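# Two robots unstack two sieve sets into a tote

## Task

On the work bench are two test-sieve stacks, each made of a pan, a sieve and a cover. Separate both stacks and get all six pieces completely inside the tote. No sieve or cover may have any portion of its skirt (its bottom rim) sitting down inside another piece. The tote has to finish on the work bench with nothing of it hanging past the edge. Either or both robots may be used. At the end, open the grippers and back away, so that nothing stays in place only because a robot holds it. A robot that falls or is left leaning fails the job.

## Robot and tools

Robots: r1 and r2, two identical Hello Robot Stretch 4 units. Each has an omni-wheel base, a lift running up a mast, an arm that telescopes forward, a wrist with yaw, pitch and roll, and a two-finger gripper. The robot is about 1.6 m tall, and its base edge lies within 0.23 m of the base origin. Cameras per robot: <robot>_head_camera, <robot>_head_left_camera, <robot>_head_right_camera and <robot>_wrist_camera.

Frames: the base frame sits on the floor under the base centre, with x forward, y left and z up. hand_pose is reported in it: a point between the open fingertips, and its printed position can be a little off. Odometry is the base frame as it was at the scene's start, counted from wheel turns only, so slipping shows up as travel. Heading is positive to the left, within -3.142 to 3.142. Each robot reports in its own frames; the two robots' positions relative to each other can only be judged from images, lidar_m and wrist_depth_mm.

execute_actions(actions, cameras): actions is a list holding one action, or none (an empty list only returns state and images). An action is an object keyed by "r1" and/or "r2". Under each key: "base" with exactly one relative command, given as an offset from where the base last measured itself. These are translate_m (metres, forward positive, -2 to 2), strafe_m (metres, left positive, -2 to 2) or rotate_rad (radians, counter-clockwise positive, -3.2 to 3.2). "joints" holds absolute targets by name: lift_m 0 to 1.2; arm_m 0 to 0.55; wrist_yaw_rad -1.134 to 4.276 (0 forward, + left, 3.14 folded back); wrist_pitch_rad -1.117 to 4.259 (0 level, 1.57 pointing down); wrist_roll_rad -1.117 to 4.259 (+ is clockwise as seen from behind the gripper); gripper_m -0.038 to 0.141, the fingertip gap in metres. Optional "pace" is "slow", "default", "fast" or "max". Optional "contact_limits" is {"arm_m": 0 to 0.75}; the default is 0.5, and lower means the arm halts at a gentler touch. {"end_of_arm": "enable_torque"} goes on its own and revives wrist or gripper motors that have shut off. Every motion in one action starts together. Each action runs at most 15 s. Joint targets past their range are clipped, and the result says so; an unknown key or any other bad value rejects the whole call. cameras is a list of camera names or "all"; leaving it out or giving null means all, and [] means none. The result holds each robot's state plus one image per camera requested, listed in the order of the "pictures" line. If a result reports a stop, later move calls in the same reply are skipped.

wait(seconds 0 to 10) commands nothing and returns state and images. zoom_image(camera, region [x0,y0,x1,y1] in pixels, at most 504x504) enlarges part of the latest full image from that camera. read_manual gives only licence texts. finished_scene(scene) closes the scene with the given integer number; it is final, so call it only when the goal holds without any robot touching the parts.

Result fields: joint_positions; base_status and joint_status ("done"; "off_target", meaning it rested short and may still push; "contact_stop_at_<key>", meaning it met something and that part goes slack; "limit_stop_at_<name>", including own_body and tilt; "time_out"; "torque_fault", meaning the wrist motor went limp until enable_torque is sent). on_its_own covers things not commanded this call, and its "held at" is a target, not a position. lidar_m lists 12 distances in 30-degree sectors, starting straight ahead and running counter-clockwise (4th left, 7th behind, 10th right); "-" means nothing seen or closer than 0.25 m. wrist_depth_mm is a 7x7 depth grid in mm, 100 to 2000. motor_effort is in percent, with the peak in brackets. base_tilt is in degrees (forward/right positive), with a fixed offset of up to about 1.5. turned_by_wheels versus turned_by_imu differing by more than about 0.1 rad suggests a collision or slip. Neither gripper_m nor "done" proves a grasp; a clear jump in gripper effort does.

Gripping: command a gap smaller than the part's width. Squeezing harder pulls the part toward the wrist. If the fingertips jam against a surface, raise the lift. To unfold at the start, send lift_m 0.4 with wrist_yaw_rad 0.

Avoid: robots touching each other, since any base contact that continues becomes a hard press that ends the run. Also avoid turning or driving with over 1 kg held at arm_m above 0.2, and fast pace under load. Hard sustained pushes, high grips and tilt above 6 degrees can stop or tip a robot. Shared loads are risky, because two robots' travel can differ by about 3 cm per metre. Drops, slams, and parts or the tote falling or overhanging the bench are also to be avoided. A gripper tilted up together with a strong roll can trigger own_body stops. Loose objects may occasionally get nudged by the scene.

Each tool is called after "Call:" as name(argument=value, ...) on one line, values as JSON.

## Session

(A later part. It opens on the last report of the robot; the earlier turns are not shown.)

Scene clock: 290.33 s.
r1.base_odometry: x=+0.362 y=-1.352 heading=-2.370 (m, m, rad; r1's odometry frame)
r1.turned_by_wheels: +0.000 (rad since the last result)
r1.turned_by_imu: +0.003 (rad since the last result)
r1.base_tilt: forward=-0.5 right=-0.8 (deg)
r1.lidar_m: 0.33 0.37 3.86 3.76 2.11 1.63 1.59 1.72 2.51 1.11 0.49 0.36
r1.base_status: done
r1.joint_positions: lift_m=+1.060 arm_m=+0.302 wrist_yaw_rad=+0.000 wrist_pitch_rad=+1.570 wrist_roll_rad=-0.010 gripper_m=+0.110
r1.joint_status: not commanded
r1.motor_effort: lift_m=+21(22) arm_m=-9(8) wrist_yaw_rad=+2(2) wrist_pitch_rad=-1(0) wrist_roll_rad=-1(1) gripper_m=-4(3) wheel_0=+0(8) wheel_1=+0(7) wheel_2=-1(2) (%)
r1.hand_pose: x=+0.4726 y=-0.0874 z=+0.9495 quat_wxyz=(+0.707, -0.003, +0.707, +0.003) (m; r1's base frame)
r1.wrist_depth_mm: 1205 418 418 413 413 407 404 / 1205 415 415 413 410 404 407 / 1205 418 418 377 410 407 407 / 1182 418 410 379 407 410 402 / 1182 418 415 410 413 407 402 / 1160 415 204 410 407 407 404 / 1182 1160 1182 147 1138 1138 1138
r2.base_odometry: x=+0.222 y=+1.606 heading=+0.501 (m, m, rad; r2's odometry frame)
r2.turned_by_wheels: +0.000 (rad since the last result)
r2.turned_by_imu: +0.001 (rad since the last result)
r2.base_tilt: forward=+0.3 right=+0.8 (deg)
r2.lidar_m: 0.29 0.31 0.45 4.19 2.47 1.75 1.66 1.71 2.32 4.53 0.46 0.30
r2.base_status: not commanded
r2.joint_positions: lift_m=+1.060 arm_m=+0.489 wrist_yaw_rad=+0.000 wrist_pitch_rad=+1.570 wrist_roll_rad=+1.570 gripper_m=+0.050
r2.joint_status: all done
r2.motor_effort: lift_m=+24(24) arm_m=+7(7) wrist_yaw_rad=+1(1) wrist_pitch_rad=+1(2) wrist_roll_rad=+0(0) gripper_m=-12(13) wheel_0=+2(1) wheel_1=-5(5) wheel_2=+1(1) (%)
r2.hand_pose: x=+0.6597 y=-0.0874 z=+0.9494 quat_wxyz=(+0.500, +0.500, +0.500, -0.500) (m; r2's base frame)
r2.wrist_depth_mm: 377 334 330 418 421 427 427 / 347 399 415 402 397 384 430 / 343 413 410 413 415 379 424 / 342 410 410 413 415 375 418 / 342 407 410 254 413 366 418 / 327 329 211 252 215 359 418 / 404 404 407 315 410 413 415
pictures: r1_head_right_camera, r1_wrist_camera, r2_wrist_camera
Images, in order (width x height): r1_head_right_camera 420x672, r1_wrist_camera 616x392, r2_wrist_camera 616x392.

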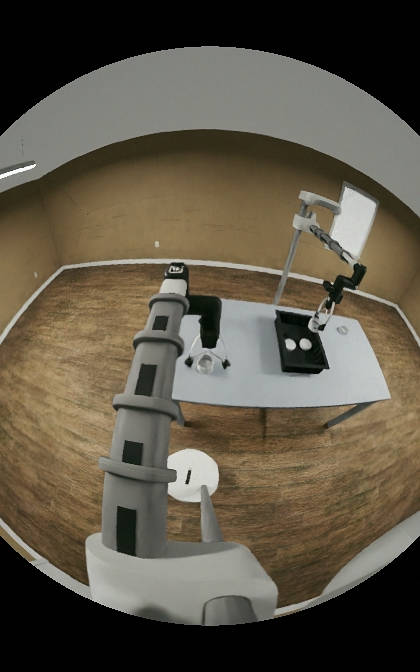

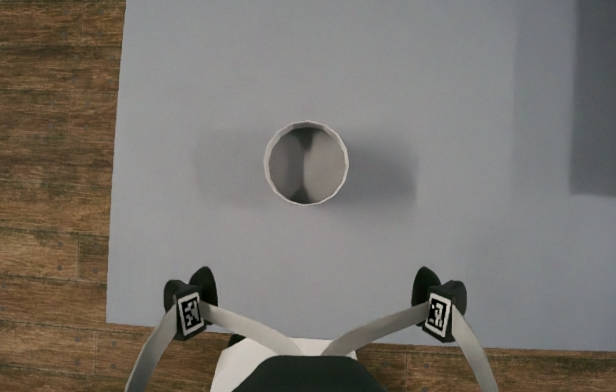

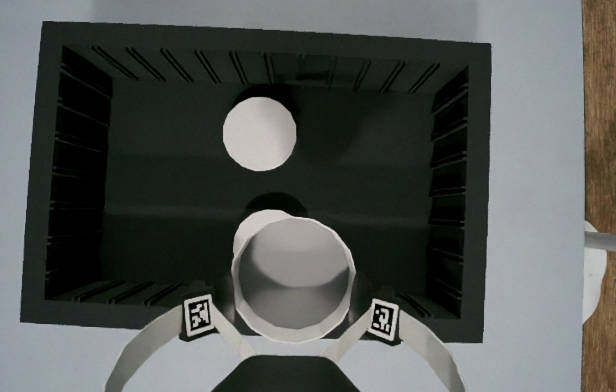

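Call:
execute_actions(actions=[{"r1":{"base":{"strafe_m":0.005},"joints":{"arm_m":0.366,"lift_m":0.99}},"r2":{"joints":{"arm_m":0.412},"pace":"slow"}}], cameras=[])

Call:
execute_actions(actions=[{"r2":{"joints":{"lift_m":0.94},"pace":"slow"}}], cameras=["r1_wrist_camera","r2_wrist_camera"])

Scene clock: 298.97 s.
r1.base_odometry: x=+0.365 y=-1.356 heading=-2.370 (m, m, rad; r1's odometry frame)
r1.turned_by_wheels: +0.000 (rad since the last result)
r1.turned_by_imu: +0.001 (rad since the last result)
r1.base_tilt: forward=-0.6 right=-0.7 (deg)
r1.lidar_m: 0.33 0.41 3.82 3.77 2.11 1.61 1.58 1.70 2.49 1.11 0.50 0.37
r1.base_status: done
r1.joint_positions: lift_m=+0.990 arm_m=+0.364 wrist_yaw_rad=+0.000 wrist_pitch_rad=+1.570 wrist_roll_rad=-0.010 gripper_m=+0.110
r1.joint_status: all done
r1.motor_effort: lift_m=+16(22) arm_m=+9(13) wrist_yaw_rad=+1(3) wrist_pitch_rad=+0(0) wrist_roll_rad=-1(1) gripper_m=-1(3) wheel_0=-1(7) wheel_1=+0(6) wheel_2=-1(2) (%)
r1.hand_pose: x=+0.5356 y=-0.0874 z=+0.8800 quat_wxyz=(+0.707, -0.003, +0.707, +0.003) (m; r1's base frame)
r1.wrist_depth_mm: 1118 347 345 342 343 340 336 / 1138 345 343 342 342 338 336 / 1118 347 345 340 340 340 336 / 1118 345 343 309 338 338 338 / 1138 345 343 306 338 338 336 / 1118 343 204 342 338 336 336 / 1118 345 345 147 338 336 334
r2.base_odometry: x=+0.222 y=+1.606 heading=+0.501 (m, m, rad; r2's odometry frame)
r2.turned_by_wheels: +0.000 (rad since the last result)
r2.turned_by_imu: +0.002 (rad since the last result)
r2.base_tilt: forward=+0.2 right=+0.9 (deg)
r2.lidar_m: 0.30 0.31 0.44 4.20 2.42 1.75 1.67 1.74 2.33 4.52 0.46 0.33
r2.base_status: not commanded
r2.joint_positions: lift_m=+1.060 arm_m=+0.413 wrist_yaw_rad=+0.000 wrist_pitch_rad=+1.570 wrist_roll_rad=+1.570 gripper_m=+0.050
r2.joint_status: all done
r2.motor_effort: lift_m=+24(25) arm_m=-8(9) wrist_yaw_rad=+1(0) wrist_pitch_rad=+0(0) wrist_roll_rad=+0(0) gripper_m=-11(13) wheel_0=+2(2) wheel_1=-5(5) wheel_2=+0(1) (%)
r2.hand_pose: x=+0.5844 y=-0.0874 z=+0.9494 quat_wxyz=(+0.500, +0.500, +0.500, -0.500) (m; r2's base frame)
r2.wrist_depth_mm: 329 338 332 421 424 424 1229 / 402 413 389 410 368 424 1205 / 407 413 389 418 404 421 1205 / 410 410 413 410 415 418 1182 / 404 407 387 253 413 415 976 / 329 329 211 251 214 413 1078 / 404 402 407 315 407 413 1182
pictures: none
No camera images: the call's "cameras" was empty. Leave "cameras" out to get every camera's image.

Scene clock: 300.80 s.
r1.base_odometry: x=+0.365 y=-1.356 heading=-2.370 (m, m, rad; r1's odometry frame)
r1.turned_by_wheels: +0.000 (rad since the last result)
r1.turned_by_imu: +0.000 (rad since the last result)
r1.base_tilt: forward=-0.6 right=-1.0 (deg)
r1.lidar_m: 0.34 0.39 3.84 3.76 2.10 1.64 1.58 1.71 2.49 1.14 0.47 0.39
r1.base_status: not commanded
r1.joint_positions: lift_m=+0.990 arm_m=+0.364 wrist_yaw_rad=+0.000 wrist_pitch_rad=+1.570 wrist_roll_rad=-0.010 gripper_m=+0.110
r1.joint_status: not commanded
r1.motor_effort: lift_m=+16(16) arm_m=+9(9) wrist_yaw_rad=+1(3) wrist_pitch_rad=+2(0) wrist_roll_rad=-2(1) gripper_m=-3(1) wheel_0=-2(1) wheel_1=+0(0) wheel_2=-1(1) (%)
r1.hand_pose: x=+0.5356 y=-0.0874 z=+0.8800 quat_wxyz=(+0.707, -0.003, +0.707, +0.003) (m; r1's base frame)
r1.wrist_depth_mm: 1138 347 345 342 342 338 336 / 1118 345 345 342 340 340 338 / 1118 345 343 342 340 338 336 / 1138 345 343 309 338 338 334 / 1138 345 345 307 338 338 336 / 1138 343 204 340 338 334 334 / 1118 345 343 147 338 336 336
r2.base_odometry: x=+0.222 y=+1.606 heading=+0.501 (m, m, rad; r2's odometry frame)
r2.turned_by_wheels: +0.000 (rad since the last result)
r2.turned_by_imu: +0.001 (rad since the last result)
r2.base_tilt: forward=+0.4 right=+0.7 (deg)
r2.lidar_m: 0.29 0.32 0.46 4.21 2.45 1.75 1.68 1.73 2.32 4.54 0.46 0.32
r2.base_status: not commanded
r2.joint_positions: lift_m=+0.940 arm_m=+0.413 wrist_yaw_rad=+0.000 wrist_pitch_rad=+1.570 wrist_roll_rad=+1.570 gripper_m=+0.050
r2.joint_status: all done
r2.motor_effort: lift_m=+16(22) arm_m=-8(8) wrist_yaw_rad=+1(2) wrist_pitch_rad=+0(0) wrist_roll_rad=+0(0) gripper_m=-13(15) wheel_0=+1(2) wheel_1=-5(5) wheel_2=+1(1) (%)
r2.hand_pose: x=+0.5844 y=-0.0874 z=+0.8300 quat_wxyz=(+0.500, +0.500, +0.500, -0.500) (m; r2's base frame)
r2.wrist_depth_mm: 294 283 289 281 255 303 306 / 290 271 296 294 297 303 303 / 290 290 294 293 291 300 300 / 290 287 293 291 282 300 298 / 289 266 267 254 273 297 298 / 285 266 210 253 206 296 296 / 201 202 205 224 206 294 296
pictures: r1_wrist_camera, r2_wrist_camera
Images, in order (width x height): r1_wrist_camera 616x392, r2_wrist_camera 616x392.

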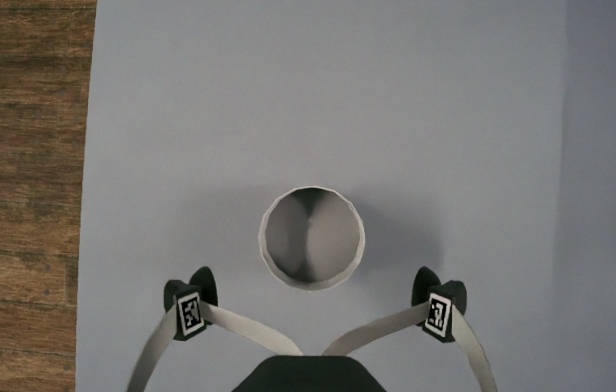

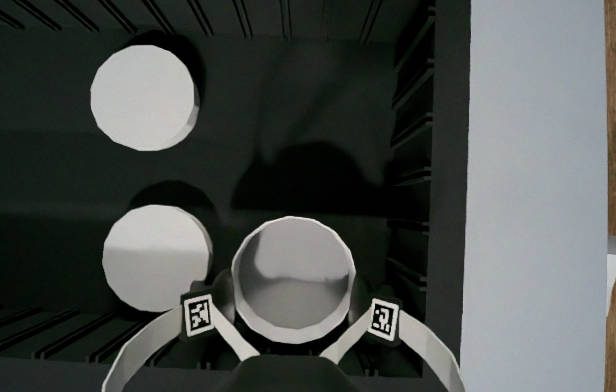

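Call:
execute_actions(actions=[{"r1":{"joints":{"arm_m":0.378,"lift_m":0.935,"gripper_m":0.095},"pace":"slow"},"r2":{"joints":{"arm_m":0.405,"lift_m":0.922},"pace":"slow"}}], cameras=["r1_wrist_camera","r2_wrist_camera","r2_head_right_camera"])

Call:
zoom_image(camera="r2_head_right_camera", region=[190,310,290,410])

Scene clock: 311.67 s.
r1.base_odometry: x=+0.365 y=-1.356 heading=-2.370 (m, m, rad; r1's odometry frame)
r1.turned_by_wheels: +0.000 (rad since the last result)
r1.turned_by_imu: +0.001 (rad since the last result)
r1.base_tilt: forward=-0.5 right=-0.8 (deg)
r1.lidar_m: 0.35 0.38 3.84 3.75 2.09 1.61 1.58 1.71 2.52 1.12 0.48 0.38
r1.base_status: not commanded
r1.joint_positions: lift_m=+0.935 arm_m=+0.376 wrist_yaw_rad=+0.000 wrist_pitch_rad=+1.570 wrist_roll_rad=-0.010 gripper_m=+0.095
r1.joint_status: all done
r1.motor_effort: lift_m=+16(12) arm_m=+9(7) wrist_yaw_rad=+1(0) wrist_pitch_rad=-2(1) wrist_roll_rad=-1(1) gripper_m=-4(1) wheel_0=-2(1) wheel_1=+0(0) wheel_2=-1(1) (%)
r1.hand_pose: x=+0.5475 y=-0.0874 z=+0.8250 quat_wxyz=(+0.707, -0.003, +0.707, +0.003) (m; r1's base frame)
r1.wrist_depth_mm: 683 291 290 286 286 285 282 / 676 290 289 287 285 285 283 / 293 289 291 287 285 283 282 / 291 290 287 287 285 286 283 / 293 290 289 253 285 283 281 / 291 290 204 252 213 283 282 / 291 290 287 146 285 281 281
r2.base_odometry: x=+0.222 y=+1.606 heading=+0.501 (m, m, rad; r2's odometry frame)
r2.turned_by_wheels: +0.000 (rad since the last result)
r2.turned_by_imu: +0.001 (rad since the last result)
r2.base_tilt: forward=+0.2 right=+0.8 (deg)
r2.lidar_m: 0.30 0.33 0.44 4.20 2.45 1.77 1.66 1.72 2.32 4.54 0.45 0.32
r2.base_status: not commanded
r2.joint_positions: lift_m=+0.922 arm_m=+0.406 wrist_yaw_rad=+0.000 wrist_pitch_rad=+1.570 wrist_roll_rad=+1.570 gripper_m=+0.050
r2.joint_status: all done
r2.motor_effort: lift_m=+17(15) arm_m=-8(9) wrist_yaw_rad=+2(2) wrist_pitch_rad=+0(1) wrist_roll_rad=+0(0) gripper_m=-13(14) wheel_0=+1(2) wheel_1=-5(5) wheel_2=+1(1) (%)
r2.hand_pose: x=+0.5774 y=-0.0874 z=+0.8120 quat_wxyz=(+0.500, +0.500, +0.500, -0.500) (m; r2's base frame)
r2.wrist_depth_mm: 276 266 276 279 245 283 286 / 273 253 277 278 273 283 282 / 273 272 274 278 262 282 282 / 272 272 274 274 256 281 281 / 270 250 258 254 247 278 279 / 270 249 211 251 194 277 278 / 198 190 204 224 195 274 277
pictures: r1_wrist_camera, r2_head_right_camera, r2_wrist_camera
Images, in order (width x height): r1_wrist_camera 616x392, r2_head_right_camera 420x672, r2_wrist_camera 616x392.

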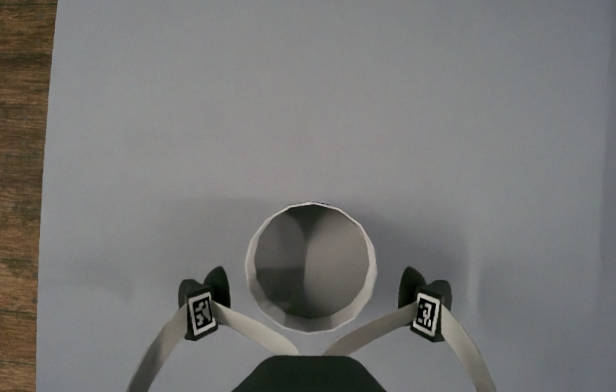

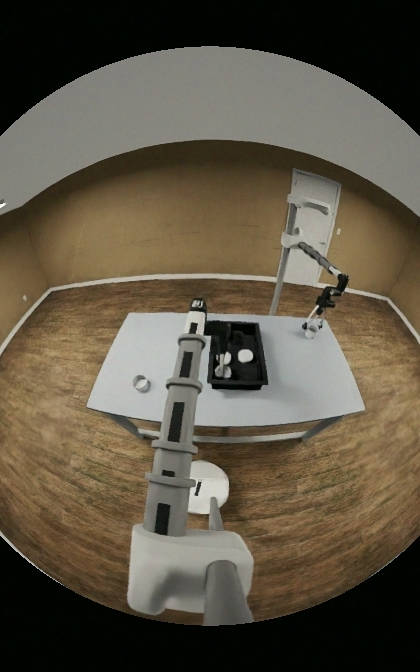

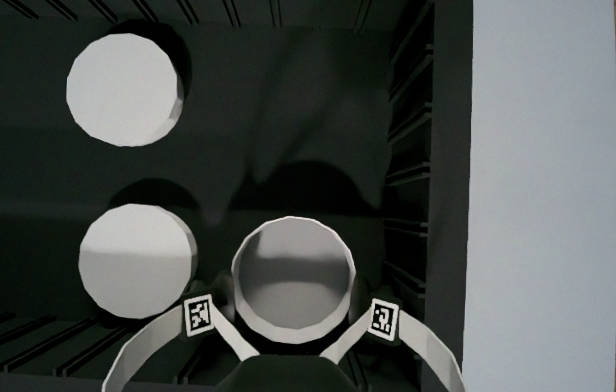

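Region (190, 310, 290, 410) of r2_head_right_camera's 420x672 image, scaled by 5.040, with more detail than that image has.

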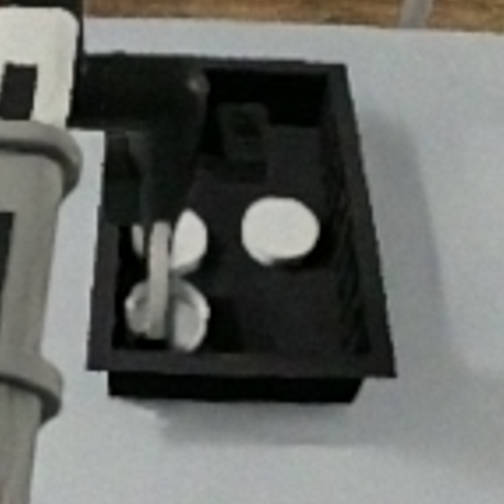

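Call:
execute_actions(actions=[{"r1":{"joints":{"gripper_m":0.05},"pace":"slow"},"r2":{"joints":{"lift_m":0.911},"pace":"slow"}}], cameras=[])

Call:
execute_actions(actions=[{"r1":{"joints":{"lift_m":1.06},"pace":"slow"},"r2":{"joints":{"gripper_m":0.085},"pace":"slow"}}], cameras=["r1_wrist_camera","r2_wrist_camera","r1_head_right_camera"])

Scene clock: 318.77 s.
r1.base_odometry: x=+0.365 y=-1.356 heading=-2.370 (m, m, rad; r1's odometry frame)
r1.turned_by_wheels: +0.000 (rad since the last result)
r1.turned_by_imu: +0.001 (rad since the last result)
r1.base_tilt: forward=-0.6 right=-0.9 (deg)
r1.lidar_m: 0.31 0.38 3.82 3.76 2.12 1.63 1.59 1.68 2.46 1.12 0.46 0.35
r1.base_status: not commanded
r1.joint_positions: lift_m=+0.935 arm_m=+0.376 wrist_yaw_rad=+0.000 wrist_pitch_rad=+1.570 wrist_roll_rad=-0.010 gripper_m=+0.050
r1.joint_status: all done
r1.motor_effort: lift_m=+16(16) arm_m=+9(9) wrist_yaw_rad=+1(1) wrist_pitch_rad=-1(1) wrist_roll_rad=-1(1) gripper_m=-14(14) wheel_0=-2(1) wheel_1=+0(0) wheel_2=-1(1) (%)
r1.hand_pose: x=+0.5475 y=-0.0874 z=+0.8250 quat_wxyz=(+0.707, -0.003, +0.707, +0.003) (m; r1's base frame)
r1.wrist_depth_mm: 683 291 289 287 286 285 282 / 683 291 290 287 286 285 282 / 293 291 289 287 285 285 282 / 291 290 289 287 283 283 282 / 291 290 289 252 285 283 282 / 290 291 193 249 204 283 281 / 291 289 287 286 283 282 281
r2.base_odometry: x=+0.222 y=+1.606 heading=+0.501 (m, m, rad; r2's odometry frame)
r2.turned_by_wheels: +0.000 (rad since the last result)
r2.turned_by_imu: +0.002 (rad since the last result)
r2.base_tilt: forward=+0.2 right=+0.9 (deg)
r2.lidar_m: 0.31 0.32 0.44 4.19 2.45 1.77 1.66 1.74 2.32 4.54 0.43 0.33
r2.base_status: not commanded
r2.joint_positions: lift_m=+0.912 arm_m=+0.406 wrist_yaw_rad=+0.000 wrist_pitch_rad=+1.572 wrist_roll_rad=+1.570 gripper_m=+0.050
r2.joint_status: all done
r2.motor_effort: lift_m=+9(17) arm_m=-7(8) wrist_yaw_rad=+2(2) wrist_pitch_rad=-6(1) wrist_roll_rad=-1(0) gripper_m=-9(13) wheel_0=+2(2) wheel_1=-5(5) wheel_2=+0(0) (%)
r2.hand_pose: x=+0.5769 y=-0.0874 z=+0.8016 quat_wxyz=(+0.500, +0.500, +0.500, -0.500) (m; r2's base frame)
r2.wrist_depth_mm: 271 257 270 272 245 277 278 / 265 247 270 271 272 273 276 / 266 267 270 270 268 272 276 / 265 267 266 267 260 272 274 / 264 243 265 248 246 271 272 / 262 241 209 246 193 268 270 / 198 188 208 220 193 268 268
pictures: none
No camera images: the call's "cameras" was empty. Leave "cameras" out to get every camera's image.

Scene clock: 320.63 s.
r1.base_odometry: x=+0.365 y=-1.356 heading=-2.370 (m, m, rad; r1's odometry frame)
r1.turned_by_wheels: +0.000 (rad since the last result)
r1.turned_by_imu: +0.000 (rad since the last result)
r1.base_tilt: forward=-0.7 right=-0.8 (deg)
r1.lidar_m: 0.34 0.38 3.85 3.74 2.12 1.61 1.59 1.73 2.49 1.13 0.47 0.36
r1.base_status: not commanded
r1.joint_positions: lift_m=+1.060 arm_m=+0.376 wrist_yaw_rad=+0.000 wrist_pitch_rad=+1.570 wrist_roll_rad=-0.010 gripper_m=+0.050
r1.joint_status: all done
r1.motor_effort: lift_m=+22(23) arm_m=+9(8) wrist_yaw_rad=+2(0) wrist_pitch_rad=+0(2) wrist_roll_rad=-1(1) gripper_m=-18(16) wheel_0=-1(1) wheel_1=+0(0) wheel_2=-1(1) (%)
r1.hand_pose: x=+0.5476 y=-0.0874 z=+0.9494 quat_wxyz=(+0.707, -0.003, +0.707, +0.003) (m; r1's base frame)
r1.wrist_depth_mm: 1182 798 415 413 410 407 404 / 1160 421 413 413 410 404 404 / 1182 418 413 410 410 407 402 / 1182 415 413 415 407 404 402 / 1182 413 415 250 410 407 402 / 1182 415 193 249 204 407 404 / 1182 415 413 407 407 402 402
r2.base_odometry: x=+0.222 y=+1.606 heading=+0.501 (m, m, rad; r2's odometry frame)
r2.turned_by_wheels: +0.000 (rad since the last result)
r2.turned_by_imu: +0.001 (rad since the last result)
r2.base_tilt: forward=+0.2 right=+0.8 (deg)
r2.lidar_m: 0.30 0.32 0.44 4.20 2.44 1.75 1.67 1.73 2.33 4.53 0.45 0.31
r2.base_status: not commanded
r2.joint_positions: lift_m=+0.911 arm_m=+0.406 wrist_yaw_rad=+0.000 wrist_pitch_rad=+1.568 wrist_roll_rad=+1.570 gripper_m=+0.085
r2.joint_status: all done
r2.motor_effort: lift_m=+15(15) arm_m=-7(7) wrist_yaw_rad=+1(1) wrist_pitch_rad=+5(8) wrist_roll_rad=+0(1) gripper_m=-3(9) wheel_0=+1(2) wheel_1=-5(5) wheel_2=+1(1) (%)
r2.hand_pose: x=+0.5779 y=-0.0874 z=+0.8011 quat_wxyz=(+0.501, +0.500, +0.500, -0.499) (m; r2's base frame)
r2.wrist_depth_mm: 265 258 267 268 246 182 276 / 265 243 266 267 268 272 272 / 263 263 266 266 266 271 272 / 262 263 265 265 259 270 270 / 262 240 260 245 248 266 270 / 258 238 215 244 196 267 267 / 199 192 211 155 194 265 265
pictures: r1_head_right_camera, r1_wrist_camera, r2_wrist_camera
Images, in order (width x height): r1_head_right_camera 420x672, r1_wrist_camera 616x392, r2_wrist_camera 616x392.

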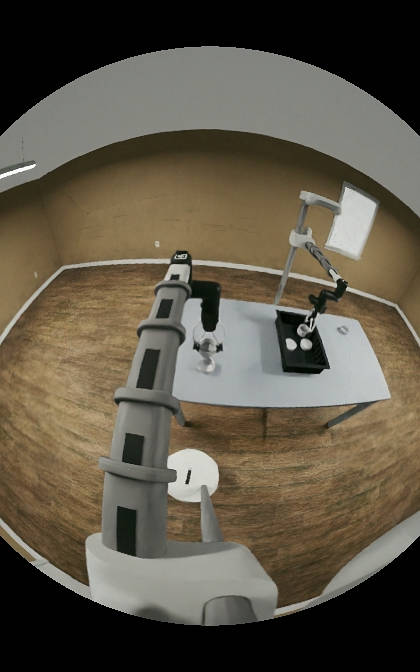

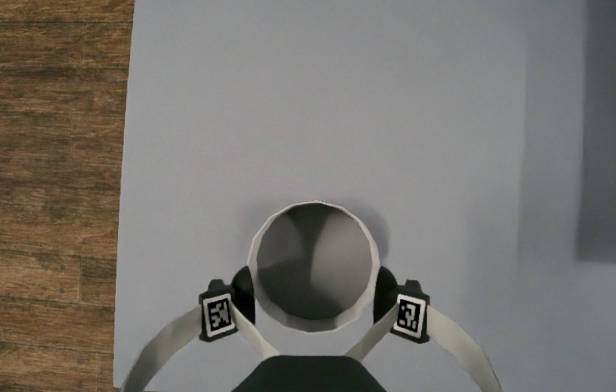

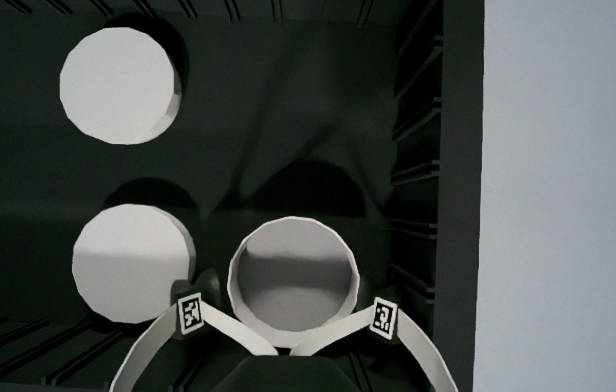

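Call:
execute_actions(actions=[{"r2":{"joints":{"lift_m":0.97},"pace":"slow"}}], cameras=["r2_wrist_camera","r1_head_right_camera"])

Call:
zoom_image(camera="r1_head_right_camera", region=[160,290,360,400])

Scene clock: 326.00 s.
r1.base_odometry: x=+0.365 y=-1.356 heading=-2.370 (m, m, rad; r1's odometry frame)
r1.turned_by_wheels: +0.000 (rad since the last result)
r1.turned_by_imu: +0.001 (rad since the last result)
r1.base_tilt: forward=-0.6 right=-0.9 (deg)
r1.lidar_m: 0.35 0.40 3.84 3.75 2.12 1.60 1.53 1.70 2.48 1.11 0.46 0.35
r1.base_status: not commanded
r1.joint_positions: lift_m=+1.060 arm_m=+0.376 wrist_yaw_rad=+0.000 wrist_pitch_rad=+1.570 wrist_roll_rad=-0.010 gripper_m=+0.050
r1.joint_status: not commanded
r1.motor_effort: lift_m=+22(22) arm_m=+9(9) wrist_yaw_rad=+2(1) wrist_pitch_rad=-1(0) wrist_roll_rad=-1(2) gripper_m=-17(17) wheel_0=-2(1) wheel_1=+0(0) wheel_2=-1(1) (%)
r1.hand_pose: x=+0.5476 y=-0.0874 z=+0.9494 quat_wxyz=(+0.707, -0.003, +0.707, +0.003) (m; r1's base frame)
r1.wrist_depth_mm: 1205 809 413 410 413 410 404 / 1205 415 413 413 410 404 402 / 1182 415 413 413 410 407 404 / 1182 413 415 413 410 407 402 / 1205 418 410 251 407 407 404 / 1182 415 193 249 204 402 404 / 1205 415 413 404 407 404 404
r2.base_odometry: x=+0.222 y=+1.606 heading=+0.501 (m, m, rad; r2's odometry frame)
r2.turned_by_wheels: +0.000 (rad since the last result)
r2.turned_by_imu: +0.001 (rad since the last result)
r2.base_tilt: forward=+0.2 right=+0.8 (deg)
r2.lidar_m: 0.29 0.32 0.43 4.18 2.42 1.75 1.66 1.73 2.34 4.53 0.46 0.33
r2.base_status: not commanded
r2.joint_positions: lift_m=+0.970 arm_m=+0.406 wrist_yaw_rad=+0.000 wrist_pitch_rad=+1.570 wrist_roll_rad=+1.570 gripper_m=+0.085
r2.joint_status: all done
r2.motor_effort: lift_m=+24(24) arm_m=-7(7) wrist_yaw_rad=+0(0) wrist_pitch_rad=+1(5) wrist_roll_rad=-1(1) gripper_m=-1(2) wheel_0=+2(2) wheel_1=-5(5) wheel_2=+1(1) (%)
r2.hand_pose: x=+0.5775 y=-0.0874 z=+0.8594 quat_wxyz=(+0.501, +0.500, +0.500, -0.499) (m; r2's base frame)
r2.wrist_depth_mm: 300 290 286 281 252 334 332 / 322 301 325 325 281 334 332 / 320 301 322 324 274 332 334 / 319 320 322 324 268 327 330 / 315 298 303 301 254 327 327 / 294 297 214 303 217 325 325 / 230 231 232 154 234 324 327
pictures: r1_head_right_camera, r2_wrist_camera
Images, in order (width x height): r1_head_right_camera 420x672, r2_wrist_camera 616x392.

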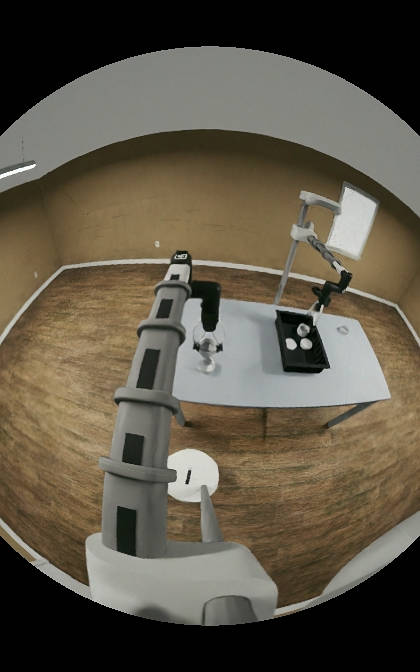

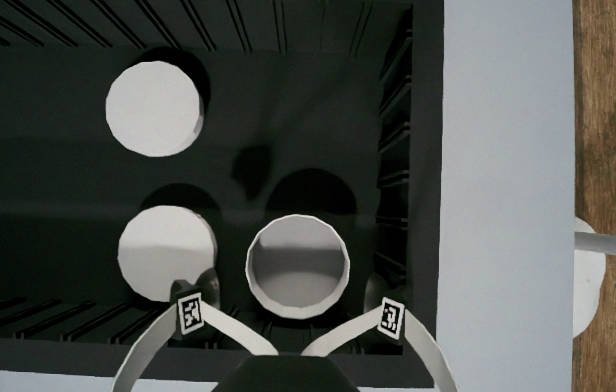

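Region (160, 290, 360, 400) of r1_head_right_camera's 420x672 image, scaled by 2.520, with more detail than that image has; it fills the top 277 rows of this view, and the rest is white.

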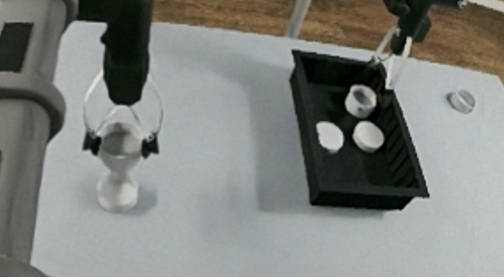

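Call:
execute_actions(actions=[{"r2":{"joints":{"lift_m":1.06}},"r1":{"joints":{"wrist_roll_rad":1.57,"arm_m":0.25},"pace":"slow"}}], cameras=[])

Call:
execute_actions(actions=[{"r2":{"base":{"strafe_m":0.395},"joints":{"arm_m":0.31,"wrist_roll_rad":0.01,"gripper_m":0.11}},"r1":{"base":{"strafe_m":-0.465},"pace":"slow"}}], cameras=[])

Call:
execute_actions(actions=[{"r2":{"joints":{"lift_m":0.97}},"r1":{"joints":{"arm_m":0.44},"pace":"slow"}}], cameras=["r1_wrist_camera","r2_wrist_camera"])

Scene clock: 337.27 s.
r1.base_odometry: x=+0.365 y=-1.356 heading=-2.370 (m, m, rad; r1's odometry frame)
r1.turned_by_wheels: +0.000 (rad since the last result)
r1.turned_by_imu: +0.001 (rad since the last result)
r1.base_tilt: forward=-0.7 right=-0.9 (deg)
r1.lidar_m: 0.34 0.41 3.85 3.76 2.16 1.61 1.56 1.70 2.50 1.12 0.50 0.35
r1.base_status: not commanded
r1.joint_positions: lift_m=+1.060 arm_m=+0.252 wrist_yaw_rad=+0.000 wrist_pitch_rad=+1.570 wrist_roll_rad=+1.570 gripper_m=+0.050
r1.joint_status: all done
r1.motor_effort: lift_m=+22(22) arm_m=-9(9) wrist_yaw_rad=+4(2) wrist_pitch_rad=-1(0) wrist_roll_rad=+1(6) gripper_m=-15(15) wheel_0=-2(1) wheel_1=+0(0) wheel_2=-1(1) (%)
r1.hand_pose: x=+0.4227 y=-0.0874 z=+0.9494 quat_wxyz=(+0.500, +0.500, +0.500, -0.500) (m; r1's base frame)
r1.wrist_depth_mm: 421 421 418 415 1182 1160 1182 / 415 418 413 413 1182 1182 1160 / 415 415 413 413 1160 1138 1160 / 415 415 413 410 1182 960 1182 / 415 413 413 250 960 946 1160 / 413 413 192 249 204 946 1160 / 410 410 410 410 1182 1160 1160
r2.base_odometry: x=+0.222 y=+1.606 heading=+0.501 (m, m, rad; r2's odometry frame)
r2.turned_by_wheels: +0.000 (rad since the last result)
r2.turned_by_imu: +0.002 (rad since the last result)
r2.base_tilt: forward=+0.3 right=+0.7 (deg)
r2.lidar_m: 0.29 0.31 0.45 4.21 2.45 1.76 1.67 1.72 2.31 4.54 0.45 0.32
r2.base_status: not commanded
r2.joint_positions: lift_m=+1.060 arm_m=+0.406 wrist_yaw_rad=+0.000 wrist_pitch_rad=+1.570 wrist_roll_rad=+1.570 gripper_m=+0.085
r2.joint_status: all done
r2.motor_effort: lift_m=+24(23) arm_m=-7(7) wrist_yaw_rad=+0(2) wrist_pitch_rad=+2(2) wrist_roll_rad=-1(0) gripper_m=-2(1) wheel_0=+2(1) wheel_1=-5(5) wheel_2=+1(1) (%)
r2.hand_pose: x=+0.5775 y=-0.0874 z=+0.9494 quat_wxyz=(+0.501, +0.500, +0.500, -0.499) (m; r2's base frame)
r2.wrist_depth_mm: 330 334 334 421 427 424 1229 / 394 413 392 410 404 424 1229 / 410 413 399 415 418 424 1205 / 410 413 410 413 413 421 1229 / 404 407 387 392 410 418 976 / 332 334 214 338 217 410 1205 / 407 402 407 154 410 410 1182
pictures: none
No camera images: the call's "cameras" was empty. Leave "cameras" out to get every camera's image.

Scene clock: 343.07 s.
r1.base_odometry: x=+0.041 y=-1.023 heading=-2.370 (m, m, rad; r1's odometry frame)
r1.turned_by_wheels: +0.000 (rad since the last result)
r1.turned_by_imu: +0.000 (rad since the last result)
r1.base_tilt: forward=-0.6 right=-0.8 (deg)
r1.lidar_m: 0.31 0.34 0.52 4.23 2.14 1.66 1.61 1.75 2.54 4.46 0.45 0.33
r1.base_status: done
r1.joint_positions: lift_m=+1.060 arm_m=+0.252 wrist_yaw_rad=+0.000 wrist_pitch_rad=+1.570 wrist_roll_rad=+1.570 gripper_m=+0.050
r1.joint_status: not commanded
r1.motor_effort: lift_m=+22(23) arm_m=-8(9) wrist_yaw_rad=+0(0) wrist_pitch_rad=+0(0) wrist_roll_rad=+1(2) gripper_m=-16(16) wheel_0=+1(5) wheel_1=+0(4) wheel_2=-1(1) (%)
r1.hand_pose: x=+0.4226 y=-0.0874 z=+0.9494 quat_wxyz=(+0.500, +0.500, +0.500, -0.500) (m; r1's base frame)
r1.wrist_depth_mm: 370 418 415 415 1160 1160 1182 / 392 387 415 415 1182 1182 1160 / 392 413 413 415 1160 1160 1160 / 413 410 413 410 946 960 1160 / 392 410 410 251 931 931 1160 / 359 377 192 249 204 946 1160 / 413 324 410 410 1138 1182 1160
r2.base_odometry: x=+0.032 y=+1.953 heading=+0.501 (m, m, rad; r2's odometry frame)
r2.turned_by_wheels: +0.000 (rad since the last result)
r2.turned_by_imu: +0.004 (rad since the last result)
r2.base_tilt: forward=+0.2 right=+0.7 (deg)
r2.lidar_m: 0.29 0.31 3.97 3.81 2.47 1.77 1.67 1.72 2.34 1.31 0.44 0.32
r2.base_status: done
r2.joint_positions: lift_m=+1.060 arm_m=+0.311 wrist_yaw_rad=+0.000 wrist_pitch_rad=+1.570 wrist_roll_rad=+0.010 gripper_m=+0.110
r2.joint_status: all done
r2.motor_effort: lift_m=+23(23) arm_m=-7(7) wrist_yaw_rad=+1(1) wrist_pitch_rad=+1(2) wrist_roll_rad=-2(5) gripper_m=+0(3) wheel_0=+0(10) wheel_1=+3(12) wheel_2=+0(1) (%)
r2.hand_pose: x=+0.4824 y=-0.0874 z=+0.9495 quat_wxyz=(+0.707, +0.004, +0.707, -0.004) (m; r2's base frame)
r2.wrist_depth_mm: 798 418 421 427 433 433 439 / 798 415 418 421 424 427 430 / 778 418 418 418 424 427 430 / 410 415 413 418 421 424 421 / 407 410 410 413 415 418 424 / 404 407 404 413 220 418 421 / 402 402 404 152 410 415 415
pictures: none
No camera images: the call's "cameras" was empty. Leave "cameras" out to get every camera's image.

Scene clock: 346.23 s.
r1.base_odometry: x=+0.041 y=-1.023 heading=-2.370 (m, m, rad; r1's odometry frame)
r1.turned_by_wheels: +0.000 (rad since the last result)
r1.turned_by_imu: +0.001 (rad since the last result)
r1.base_tilt: forward=-0.6 right=-0.8 (deg)
r1.lidar_m: 0.32 0.34 0.54 4.23 2.12 1.67 1.61 1.73 2.55 4.45 0.44 0.33
r1.base_status: not commanded
r1.joint_positions: lift_m=+1.060 arm_m=+0.438 wrist_yaw_rad=+0.000 wrist_pitch_rad=+1.570 wrist_roll_rad=+1.570 gripper_m=+0.050
r1.joint_status: all done
r1.motor_effort: lift_m=+22(22) arm_m=+9(10) wrist_yaw_rad=+3(1) wrist_pitch_rad=+0(1) wrist_roll_rad=+2(1) gripper_m=-16(15) wheel_0=+0(0) wheel_1=+0(0) wheel_2=-1(1) (%)
r1.hand_pose: x=+0.6095 y=-0.0874 z=+0.9494 quat_wxyz=(+0.500, +0.500, +0.500, -0.500) (m; r1's base frame)
r1.wrist_depth_mm: 332 329 330 327 413 410 1160 / 384 394 389 410 340 410 1160 / 394 415 410 410 392 407 1160 / 413 413 410 407 407 410 917 / 410 413 387 250 322 407 946 / 334 329 192 249 204 407 931 / 413 413 410 319 404 404 1182
r2.base_odometry: x=+0.032 y=+1.953 heading=+0.501 (m, m, rad; r2's odometry frame)
r2.turned_by_wheels: +0.000 (rad since the last result)
r2.turned_by_imu: +0.001 (rad since the last result)
r2.base_tilt: forward=+0.2 right=+0.8 (deg)
r2.lidar_m: 0.30 0.31 3.97 3.79 2.46 1.76 1.66 1.76 2.34 1.34 0.45 0.32
r2.base_status: not commanded
r2.joint_positions: lift_m=+0.970 arm_m=+0.311 wrist_yaw_rad=+0.000 wrist_pitch_rad=+1.570 wrist_roll_rad=+0.010 gripper_m=+0.110
r2.joint_status: all done
r2.motor_effort: lift_m=+16(22) arm_m=-8(8) wrist_yaw_rad=+1(1) wrist_pitch_rad=+0(2) wrist_roll_rad=-2(2) gripper_m=-2(0) wheel_0=+0(0) wheel_1=+3(3) wheel_2=+0(0) (%)
r2.hand_pose: x=+0.4824 y=-0.0874 z=+0.8600 quat_wxyz=(+0.707, +0.004, +0.707, -0.004) (m; r2's base frame)
r2.wrist_depth_mm: 327 329 330 334 336 342 340 / 324 327 330 330 332 334 338 / 325 325 329 330 329 334 338 / 322 324 325 327 329 332 334 / 319 319 322 322 325 327 332 / 315 319 319 320 220 327 330 / 312 315 317 151 324 325 327
pictures: r1_wrist_camera, r2_wrist_camera
Images, in order (width x height): r1_wrist_camera 616x392, r2_wrist_camera 616x392.

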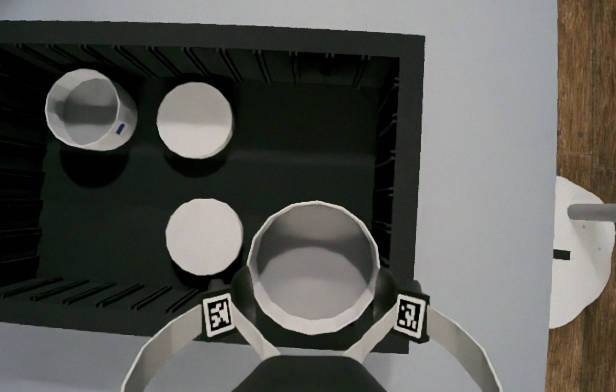

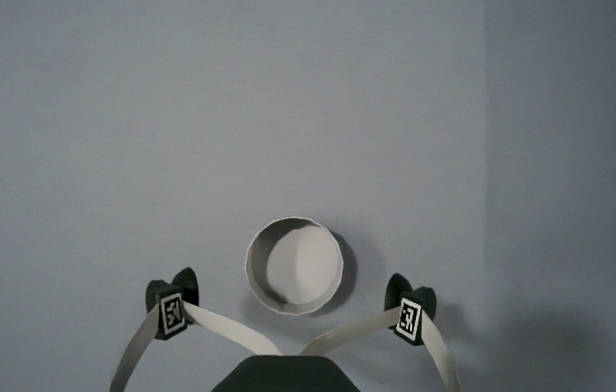

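Call:
execute_actions(actions=[{"r2":{"joints":{"lift_m":0.908,"gripper_m":0.095},"pace":"slow"},"r1":{"joints":{"arm_m":0.443,"lift_m":0.93},"pace":"slow"}}], cameras=["r1_wrist_camera","r2_wrist_camera"])

Scene clock: 358.00 s.
r1.base_odometry: x=+0.041 y=-1.023 heading=-2.370 (m, m, rad; r1's odometry frame)
r1.turned_by_wheels: +0.000 (rad since the last result)
r1.turned_by_imu: +0.001 (rad since the last result)
r1.base_tilt: forward=-0.5 right=-0.8 (deg)
r1.lidar_m: 0.32 0.36 0.51 4.22 2.16 1.64 1.63 1.73 2.57 4.47 0.44 0.34
r1.base_status: not commanded
r1.joint_positions: lift_m=+0.930 arm_m=+0.441 wrist_yaw_rad=+0.000 wrist_pitch_rad=+1.570 wrist_roll_rad=+1.570 gripper_m=+0.050
r1.joint_status: all done
r1.motor_effort: lift_m=+16(22) arm_m=+8(11) wrist_yaw_rad=+2(2) wrist_pitch_rad=+0(1) wrist_roll_rad=+1(1) gripper_m=-15(16) wheel_0=+0(0) wheel_1=+0(0) wheel_2=-1(1) (%)
r1.hand_pose: x=+0.6127 y=-0.0874 z=+0.8199 quat_wxyz=(+0.501, +0.500, +0.500, -0.499) (m; r1's base frame)
r1.wrist_depth_mm: 277 263 281 279 260 194 282 / 271 260 282 281 279 193 282 / 283 282 279 279 279 196 281 / 283 282 281 279 278 202 279 / 281 257 258 251 249 195 279 / 281 276 195 249 200 192 278 / 217 210 224 256 220 191 277
r2.base_odometry: x=+0.032 y=+1.953 heading=+0.501 (m, m, rad; r2's odometry frame)
r2.turned_by_wheels: +0.000 (rad since the last result)
r2.turned_by_imu: +0.002 (rad since the last result)
r2.base_tilt: forward=+0.3 right=+0.8 (deg)
r2.lidar_m: 0.30 0.32 3.98 3.81 2.48 1.75 1.66 1.74 2.33 1.35 0.44 0.30
r2.base_status: not commanded
r2.joint_positions: lift_m=+0.908 arm_m=+0.311 wrist_yaw_rad=+0.000 wrist_pitch_rad=+1.570 wrist_roll_rad=+0.010 gripper_m=+0.095
r2.joint_status: all done
r2.motor_effort: lift_m=+16(17) arm_m=-8(8) wrist_yaw_rad=+3(1) wrist_pitch_rad=-1(1) wrist_roll_rad=-2(1) gripper_m=+0(2) wheel_0=+0(0) wheel_1=+3(3) wheel_2=+0(0) (%)
r2.hand_pose: x=+0.4824 y=-0.0874 z=+0.7981 quat_wxyz=(+0.707, +0.004, +0.707, -0.004) (m; r2's base frame)
r2.wrist_depth_mm: 264 267 268 271 271 274 276 / 263 265 266 268 270 272 272 / 260 263 266 267 270 271 272 / 260 262 263 265 268 268 271 / 257 260 259 260 265 267 266 / 257 257 216 258 218 266 267 / 254 255 257 154 259 263 265
pictures: r1_wrist_camera, r2_wrist_camera
Images, in order (width x height): r1_wrist_camera 616x392, r2_wrist_camera 616x392.

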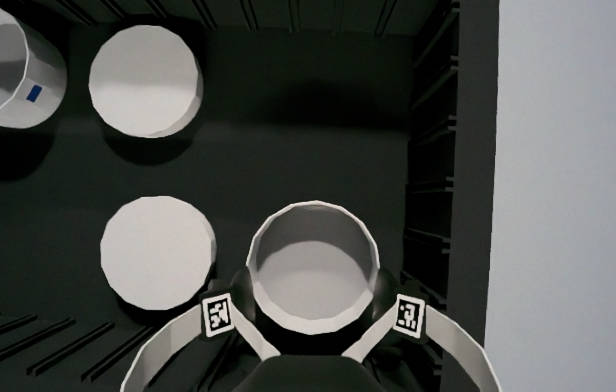

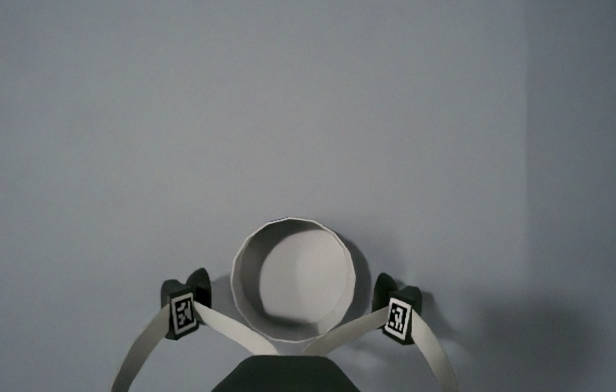

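Call:
execute_actions(actions=[{"r2":{"joints":{"gripper_m":0.05},"pace":"slow"},"r1":{"joints":{"lift_m":0.921},"pace":"slow"}}], cameras=[])

Call:
execute_actions(actions=[{"r2":{"joints":{"lift_m":1.06},"pace":"slow"},"r1":{"joints":{"gripper_m":0.085},"pace":"slow"}}], cameras=["r1_wrist_camera","r2_wrist_camera"])

Scene clock: 363.80 s.
r1.base_odometry: x=+0.041 y=-1.023 heading=-2.370 (m, m, rad; r1's odometry frame)
r1.turned_by_wheels: +0.000 (rad since the last result)
r1.turned_by_imu: +0.001 (rad since the last result)
r1.base_tilt: forward=-0.6 right=-0.9 (deg)
r1.lidar_m: 0.30 0.36 0.53 4.22 2.12 1.64 1.61 1.76 2.54 4.47 0.44 0.33
r1.base_status: not commanded
r1.joint_positions: lift_m=+0.921 arm_m=+0.441 wrist_yaw_rad=+0.000 wrist_pitch_rad=+1.570 wrist_roll_rad=+1.570 gripper_m=+0.050
r1.joint_status: all done
r1.motor_effort: lift_m=+16(14) arm_m=+8(9) wrist_yaw_rad=+2(2) wrist_pitch_rad=+1(1) wrist_roll_rad=+2(1) gripper_m=-16(15) wheel_0=+1(1) wheel_1=+0(0) wheel_2=-1(1) (%)
r1.hand_pose: x=+0.6127 y=-0.0874 z=+0.8109 quat_wxyz=(+0.501, +0.500, +0.500, -0.499) (m; r1's base frame)
r1.wrist_depth_mm: 274 252 274 272 262 195 273 / 267 252 272 272 270 191 273 / 273 273 272 271 271 189 271 / 273 273 271 271 271 185 271 / 273 249 251 251 251 183 271 / 272 267 195 251 200 182 271 / 217 208 224 255 220 185 268
r2.base_odometry: x=+0.032 y=+1.953 heading=+0.501 (m, m, rad; r2's odometry frame)
r2.turned_by_wheels: +0.000 (rad since the last result)
r2.turned_by_imu: +0.002 (rad since the last result)
r2.base_tilt: forward=+0.2 right=+0.8 (deg)
r2.lidar_m: 0.29 0.31 3.98 3.80 2.44 1.77 1.66 1.74 2.32 1.32 0.43 0.32
r2.base_status: not commanded
r2.joint_positions: lift_m=+0.908 arm_m=+0.311 wrist_yaw_rad=+0.000 wrist_pitch_rad=+1.570 wrist_roll_rad=+0.010 gripper_m=+0.050
r2.joint_status: all done
r2.motor_effort: lift_m=+16(16) arm_m=-8(8) wrist_yaw_rad=+1(1) wrist_pitch_rad=+1(2) wrist_roll_rad=-2(1) gripper_m=-14(12) wheel_0=+0(1) wheel_1=+3(3) wheel_2=+0(0) (%)
r2.hand_pose: x=+0.4824 y=-0.0874 z=+0.7980 quat_wxyz=(+0.707, +0.004, +0.707, -0.004) (m; r2's base frame)
r2.wrist_depth_mm: 265 266 268 271 272 276 276 / 263 263 267 267 271 271 273 / 262 262 265 267 268 270 271 / 258 263 263 265 266 268 270 / 258 259 260 260 263 266 268 / 255 257 212 256 216 265 266 / 254 255 256 243 260 262 265
pictures: none
No camera images: the call's "cameras" was empty. Leave "cameras" out to get every camera's image.

Scene clock: 365.83 s.
r1.base_odometry: x=+0.041 y=-1.023 heading=-2.370 (m, m, rad; r1's odometry frame)
r1.turned_by_wheels: +0.000 (rad since the last result)
r1.turned_by_imu: +0.000 (rad since the last result)
r1.base_tilt: forward=-0.5 right=-0.9 (deg)
r1.lidar_m: 0.31 0.37 0.53 4.22 2.13 1.68 1.63 1.74 2.52 4.47 0.44 0.32
r1.base_status: not commanded
r1.joint_positions: lift_m=+0.921 arm_m=+0.442 wrist_yaw_rad=+0.001 wrist_pitch_rad=+1.568 wrist_roll_rad=+1.570 gripper_m=+0.085
r1.joint_status: all done
r1.motor_effort: lift_m=+16(16) arm_m=+8(9) wrist_yaw_rad=-2(1) wrist_pitch_rad=+5(7) wrist_roll_rad=+1(1) gripper_m=-2(16) wheel_0=+1(1) wheel_1=+0(0) wheel_2=+0(1) (%)
r1.hand_pose: x=+0.6134 y=-0.0874 z=+0.8109 quat_wxyz=(+0.501, +0.500, +0.500, -0.499) (m; r1's base frame)
r1.wrist_depth_mm: 272 253 273 273 267 189 272 / 264 253 273 274 272 187 272 / 276 273 273 271 271 186 273 / 276 273 271 271 270 184 271 / 273 252 249 253 252 183 270 / 273 270 200 251 196 189 270 / 216 213 229 145 232 182 268
r2.base_odometry: x=+0.032 y=+1.953 heading=+0.501 (m, m, rad; r2's odometry frame)
r2.turned_by_wheels: +0.000 (rad since the last result)
r2.turned_by_imu: +0.001 (rad since the last result)
r2.base_tilt: forward=+0.2 right=+0.8 (deg)
r2.lidar_m: 0.30 0.31 3.97 3.80 2.45 1.77 1.67 1.74 2.33 1.34 0.45 0.31
r2.base_status: not commanded
r2.joint_positions: lift_m=+1.060 arm_m=+0.311 wrist_yaw_rad=+0.000 wrist_pitch_rad=+1.570 wrist_roll_rad=+0.010 gripper_m=+0.050
r2.joint_status: all done
r2.motor_effort: lift_m=+25(25) arm_m=-8(7) wrist_yaw_rad=+1(1) wrist_pitch_rad=+2(0) wrist_roll_rad=-1(1) gripper_m=-13(13) wheel_0=-1(0) wheel_1=+3(3) wheel_2=+0(0) (%)
r2.hand_pose: x=+0.4824 y=-0.0874 z=+0.9494 quat_wxyz=(+0.707, +0.004, +0.707, -0.004) (m; r2's base frame)
r2.wrist_depth_mm: 809 418 424 424 427 433 436 / 788 415 421 421 427 430 427 / 788 415 418 418 418 424 427 / 410 407 410 415 421 424 424 / 407 404 410 260 415 421 421 / 407 404 211 256 216 415 421 / 404 402 404 317 410 413 418
pictures: r1_wrist_camera, r2_wrist_camera
Images, in order (width x height): r1_wrist_camera 616x392, r2_wrist_camera 616x392.

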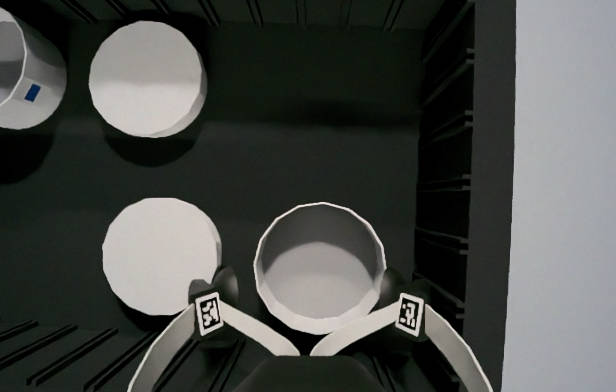

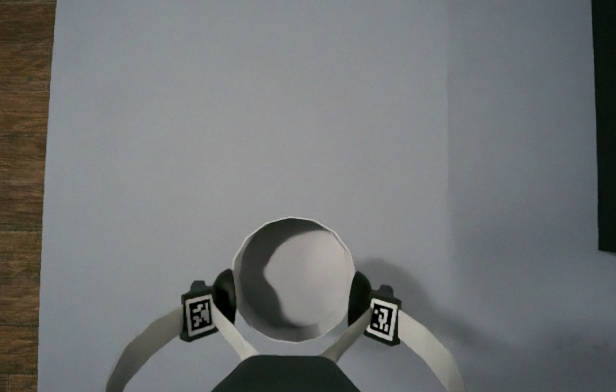

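Call:
execute_actions(actions=[{"r1":{"joints":{"lift_m":1.06}},"r2":{"joints":{"arm_m":0.22,"wrist_roll_rad":1.57},"pace":"slow"}}], cameras=[])

Call:
execute_actions(actions=[{"r1":{"joints":{"arm_m":0.3,"wrist_roll_rad":-0.01,"gripper_m":0.11},"base":{"strafe_m":0.465}},"r2":{"base":{"strafe_m":-0.5},"pace":"slow"}}], cameras=[])

Call:
execute_actions(actions=[{"r1":{"joints":{"arm_m":0.376,"lift_m":0.98}},"r2":{"joints":{"arm_m":0.408},"pace":"slow"}}], cameras=["r1_wrist_camera","r2_wrist_camera"])

Scene clock: 375.20 s.
r1.base_odometry: x=+0.041 y=-1.023 heading=-2.370 (m, m, rad; r1's odometry frame)
r1.turned_by_wheels: +0.000 (rad since the last result)
r1.turned_by_imu: +0.001 (rad since the last result)
r1.base_tilt: forward=-0.6 right=-0.8 (deg)
r1.lidar_m: 0.32 0.35 0.52 4.21 2.15 1.67 1.61 1.73 2.55 4.45 0.44 0.32
r1.base_status: not commanded
r1.joint_positions: lift_m=+1.060 arm_m=+0.442 wrist_yaw_rad=+0.000 wrist_pitch_rad=+1.569 wrist_roll_rad=+1.570 gripper_m=+0.085
r1.joint_status: all done
r1.motor_effort: lift_m=+22(24) arm_m=+8(8) wrist_yaw_rad=+0(2) wrist_pitch_rad=+2(7) wrist_roll_rad=+0(1) gripper_m=-2(3) wheel_0=+1(1) wheel_1=+0(0) wheel_2=-1(1) (%)
r1.hand_pose: x=+0.6129 y=-0.0874 z=+0.9495 quat_wxyz=(+0.501, +0.500, +0.500, -0.499) (m; r1's base frame)
r1.wrist_depth_mm: 329 327 330 327 413 413 413 / 377 399 389 410 373 413 410 / 392 410 389 410 410 410 407 / 407 413 410 413 410 410 931 / 410 410 387 392 373 407 946 / 330 330 200 366 200 407 946 / 410 410 410 145 407 407 1138
r2.base_odometry: x=+0.032 y=+1.953 heading=+0.501 (m, m, rad; r2's odometry frame)
r2.turned_by_wheels: +0.000 (rad since the last result)
r2.turned_by_imu: +0.002 (rad since the last result)
r2.base_tilt: forward=+0.3 right=+0.9 (deg)
r2.lidar_m: 0.29 0.31 3.98 3.82 2.46 1.77 1.67 1.71 2.36 1.36 0.44 0.30
r2.base_status: not commanded
r2.joint_positions: lift_m=+1.060 arm_m=+0.221 wrist_yaw_rad=+0.000 wrist_pitch_rad=+1.570 wrist_roll_rad=+1.570 gripper_m=+0.050
r2.joint_status: all done
r2.motor_effort: lift_m=+24(24) arm_m=-8(8) wrist_yaw_rad=+1(1) wrist_pitch_rad=+1(3) wrist_roll_rad=+0(6) gripper_m=-13(12) wheel_0=+0(0) wheel_1=+3(3) wheel_2=+0(0) (%)
r2.hand_pose: x=+0.3924 y=-0.0874 z=+0.9494 quat_wxyz=(+0.500, +0.500, +0.500, -0.500) (m; r2's base frame)
r2.wrist_depth_mm: 410 418 421 421 1229 1205 1205 / 418 418 418 421 1205 1205 1205 / 410 413 415 418 1182 1205 1205 / 410 410 415 415 1160 1182 1205 / 410 407 410 258 976 976 1182 / 404 404 211 256 216 976 1160 / 404 404 402 317 1205 1160 1160
pictures: none
No camera images: the call's "cameras" was empty. Leave "cameras" out to get every camera's image.

Scene clock: 381.37 s.
r1.base_odometry: x=+0.365 y=-1.356 heading=-2.371 (m, m, rad; r1's odometry frame)
r1.turned_by_wheels: +0.000 (rad since the last result)
r1.turned_by_imu: +0.003 (rad since the last result)
r1.base_tilt: forward=-0.6 right=-0.8 (deg)
r1.lidar_m: 0.35 0.41 3.85 3.76 2.14 1.62 1.59 1.73 2.54 1.13 0.48 0.37
r1.base_status: done
r1.joint_positions: lift_m=+1.060 arm_m=+0.302 wrist_yaw_rad=+0.000 wrist_pitch_rad=+1.570 wrist_roll_rad=-0.010 gripper_m=+0.110
r1.joint_status: all done
r1.motor_effort: lift_m=+21(22) arm_m=-9(7) wrist_yaw_rad=+1(0) wrist_pitch_rad=+0(2) wrist_roll_rad=-1(9) gripper_m=-1(2) wheel_0=-1(6) wheel_1=+0(6) wheel_2=-1(2) (%)
r1.hand_pose: x=+0.4727 y=-0.0874 z=+0.9495 quat_wxyz=(+0.707, -0.003, +0.707, +0.003) (m; r1's base frame)
r1.wrist_depth_mm: 1182 421 415 413 410 407 404 / 1160 415 415 413 413 407 404 / 1182 415 415 413 410 410 404 / 1182 413 413 410 407 404 404 / 1182 418 415 410 407 404 402 / 1182 415 204 407 410 404 402 / 1205 1160 1160 147 1160 1160 1138
r2.base_odometry: x=+0.272 y=+1.514 heading=+0.501 (m, m, rad; r2's odometry frame)
r2.turned_by_wheels: +0.000 (rad since the last result)
r2.turned_by_imu: +0.000 (rad since the last result)
r2.base_tilt: forward=+0.3 right=+0.6 (deg)
r2.lidar_m: 0.31 0.32 0.43 4.29 2.45 1.75 1.67 1.73 2.32 4.43 0.47 0.32
r2.base_status: done
r2.joint_positions: lift_m=+1.060 arm_m=+0.221 wrist_yaw_rad=+0.000 wrist_pitch_rad=+1.570 wrist_roll_rad=+1.570 gripper_m=+0.050
r2.joint_status: not commanded
r2.motor_effort: lift_m=+24(24) arm_m=-7(8) wrist_yaw_rad=+1(0) wrist_pitch_rad=-1(2) wrist_roll_rad=+1(1) gripper_m=-12(15) wheel_0=+1(7) wheel_1=-5(10) wheel_2=+1(1) (%)
r2.hand_pose: x=+0.3924 y=-0.0874 z=+0.9494 quat_wxyz=(+0.500, +0.500, +0.500, -0.500) (m; r2's base frame)
r2.wrist_depth_mm: 415 418 418 424 1182 1205 1229 / 415 415 421 421 1205 1182 1229 / 370 359 415 418 1182 1205 1182 / 413 413 410 418 1182 1160 1182 / 404 410 410 260 960 960 1182 / 389 387 211 257 215 976 1182 / 382 345 404 319 1160 1160 1182
pictures: none
No camera images: the call's "cameras" was empty. Leave "cameras" out to get every camera's image.

Scene clock: 384.53 s.
r1.base_odometry: x=+0.365 y=-1.356 heading=-2.371 (m, m, rad; r1's odometry frame)
r1.turned_by_wheels: +0.000 (rad since the last result)
r1.turned_by_imu: +0.001 (rad since the last result)
r1.base_tilt: forward=-0.6 right=-0.8 (deg)
r1.lidar_m: 0.34 0.36 3.84 3.74 2.14 1.62 1.58 1.71 2.49 1.16 0.52 0.38
r1.base_status: not commanded
r1.joint_positions: lift_m=+0.980 arm_m=+0.374 wrist_yaw_rad=+0.000 wrist_pitch_rad=+1.570 wrist_roll_rad=-0.010 gripper_m=+0.110
r1.joint_status: all done
r1.motor_effort: lift_m=+16(24) arm_m=+9(8) wrist_yaw_rad=+1(1) wrist_pitch_rad=-1(1) wrist_roll_rad=+0(2) gripper_m=-2(3) wheel_0=-1(1) wheel_1=+0(0) wheel_2=-1(1) (%)
r1.hand_pose: x=+0.5456 y=-0.0874 z=+0.8700 quat_wxyz=(+0.707, -0.003, +0.707, +0.003) (m; r1's base frame)
r1.wrist_depth_mm: 1118 338 334 332 330 329 327 / 1138 336 332 332 329 329 325 / 1118 334 332 330 330 327 327 / 1098 334 334 332 329 327 325 / 1138 332 330 329 330 329 325 / 1098 336 204 330 329 327 324 / 1098 336 332 147 329 324 327
r2.base_odometry: x=+0.272 y=+1.514 heading=+0.501 (m, m, rad; r2's odometry frame)
r2.turned_by_wheels: +0.000 (rad since the last result)
r2.turned_by_imu: +0.001 (rad since the last result)
r2.base_tilt: forward=+0.2 right=+0.7 (deg)
r2.lidar_m: 0.31 0.32 0.44 4.29 2.42 1.75 1.66 1.73 2.32 4.41 0.46 0.31
r2.base_status: not commanded
r2.joint_positions: lift_m=+1.060 arm_m=+0.407 wrist_yaw_rad=+0.000 wrist_pitch_rad=+1.570 wrist_roll_rad=+1.570 gripper_m=+0.050
r2.joint_status: all done
r2.motor_effort: lift_m=+24(24) arm_m=+7(12) wrist_yaw_rad=+1(2) wrist_pitch_rad=+2(1) wrist_roll_rad=+0(0) gripper_m=-11(12) wheel_0=+1(1) wheel_1=-5(4) wheel_2=+1(1) (%)
r2.hand_pose: x=+0.5778 y=-0.0874 z=+0.9494 quat_wxyz=(+0.500, +0.500, +0.500, -0.500) (m; r2's base frame)
r2.wrist_depth_mm: 415 424 421 424 424 427 1229 / 413 421 415 418 421 424 1229 / 340 329 325 418 418 421 1205 / 394 407 410 413 418 421 1182 / 389 407 387 259 415 418 976 / 402 410 212 256 215 415 1182 / 404 382 382 307 345 413 1182
pictures: r1_wrist_camera, r2_wrist_camera
Images, in order (width x height): r1_wrist_camera 616x392, r2_wrist_camera 616x392.

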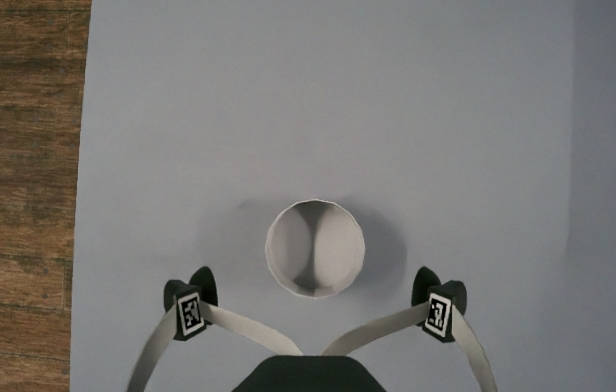

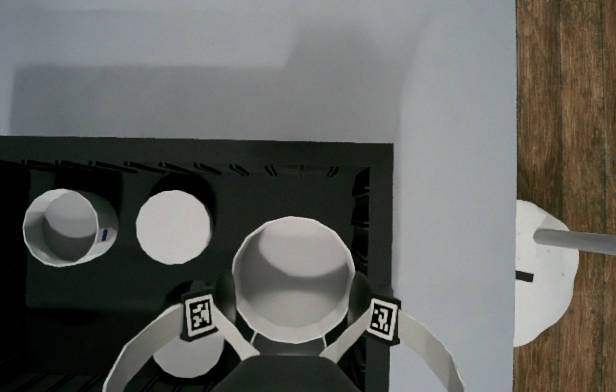

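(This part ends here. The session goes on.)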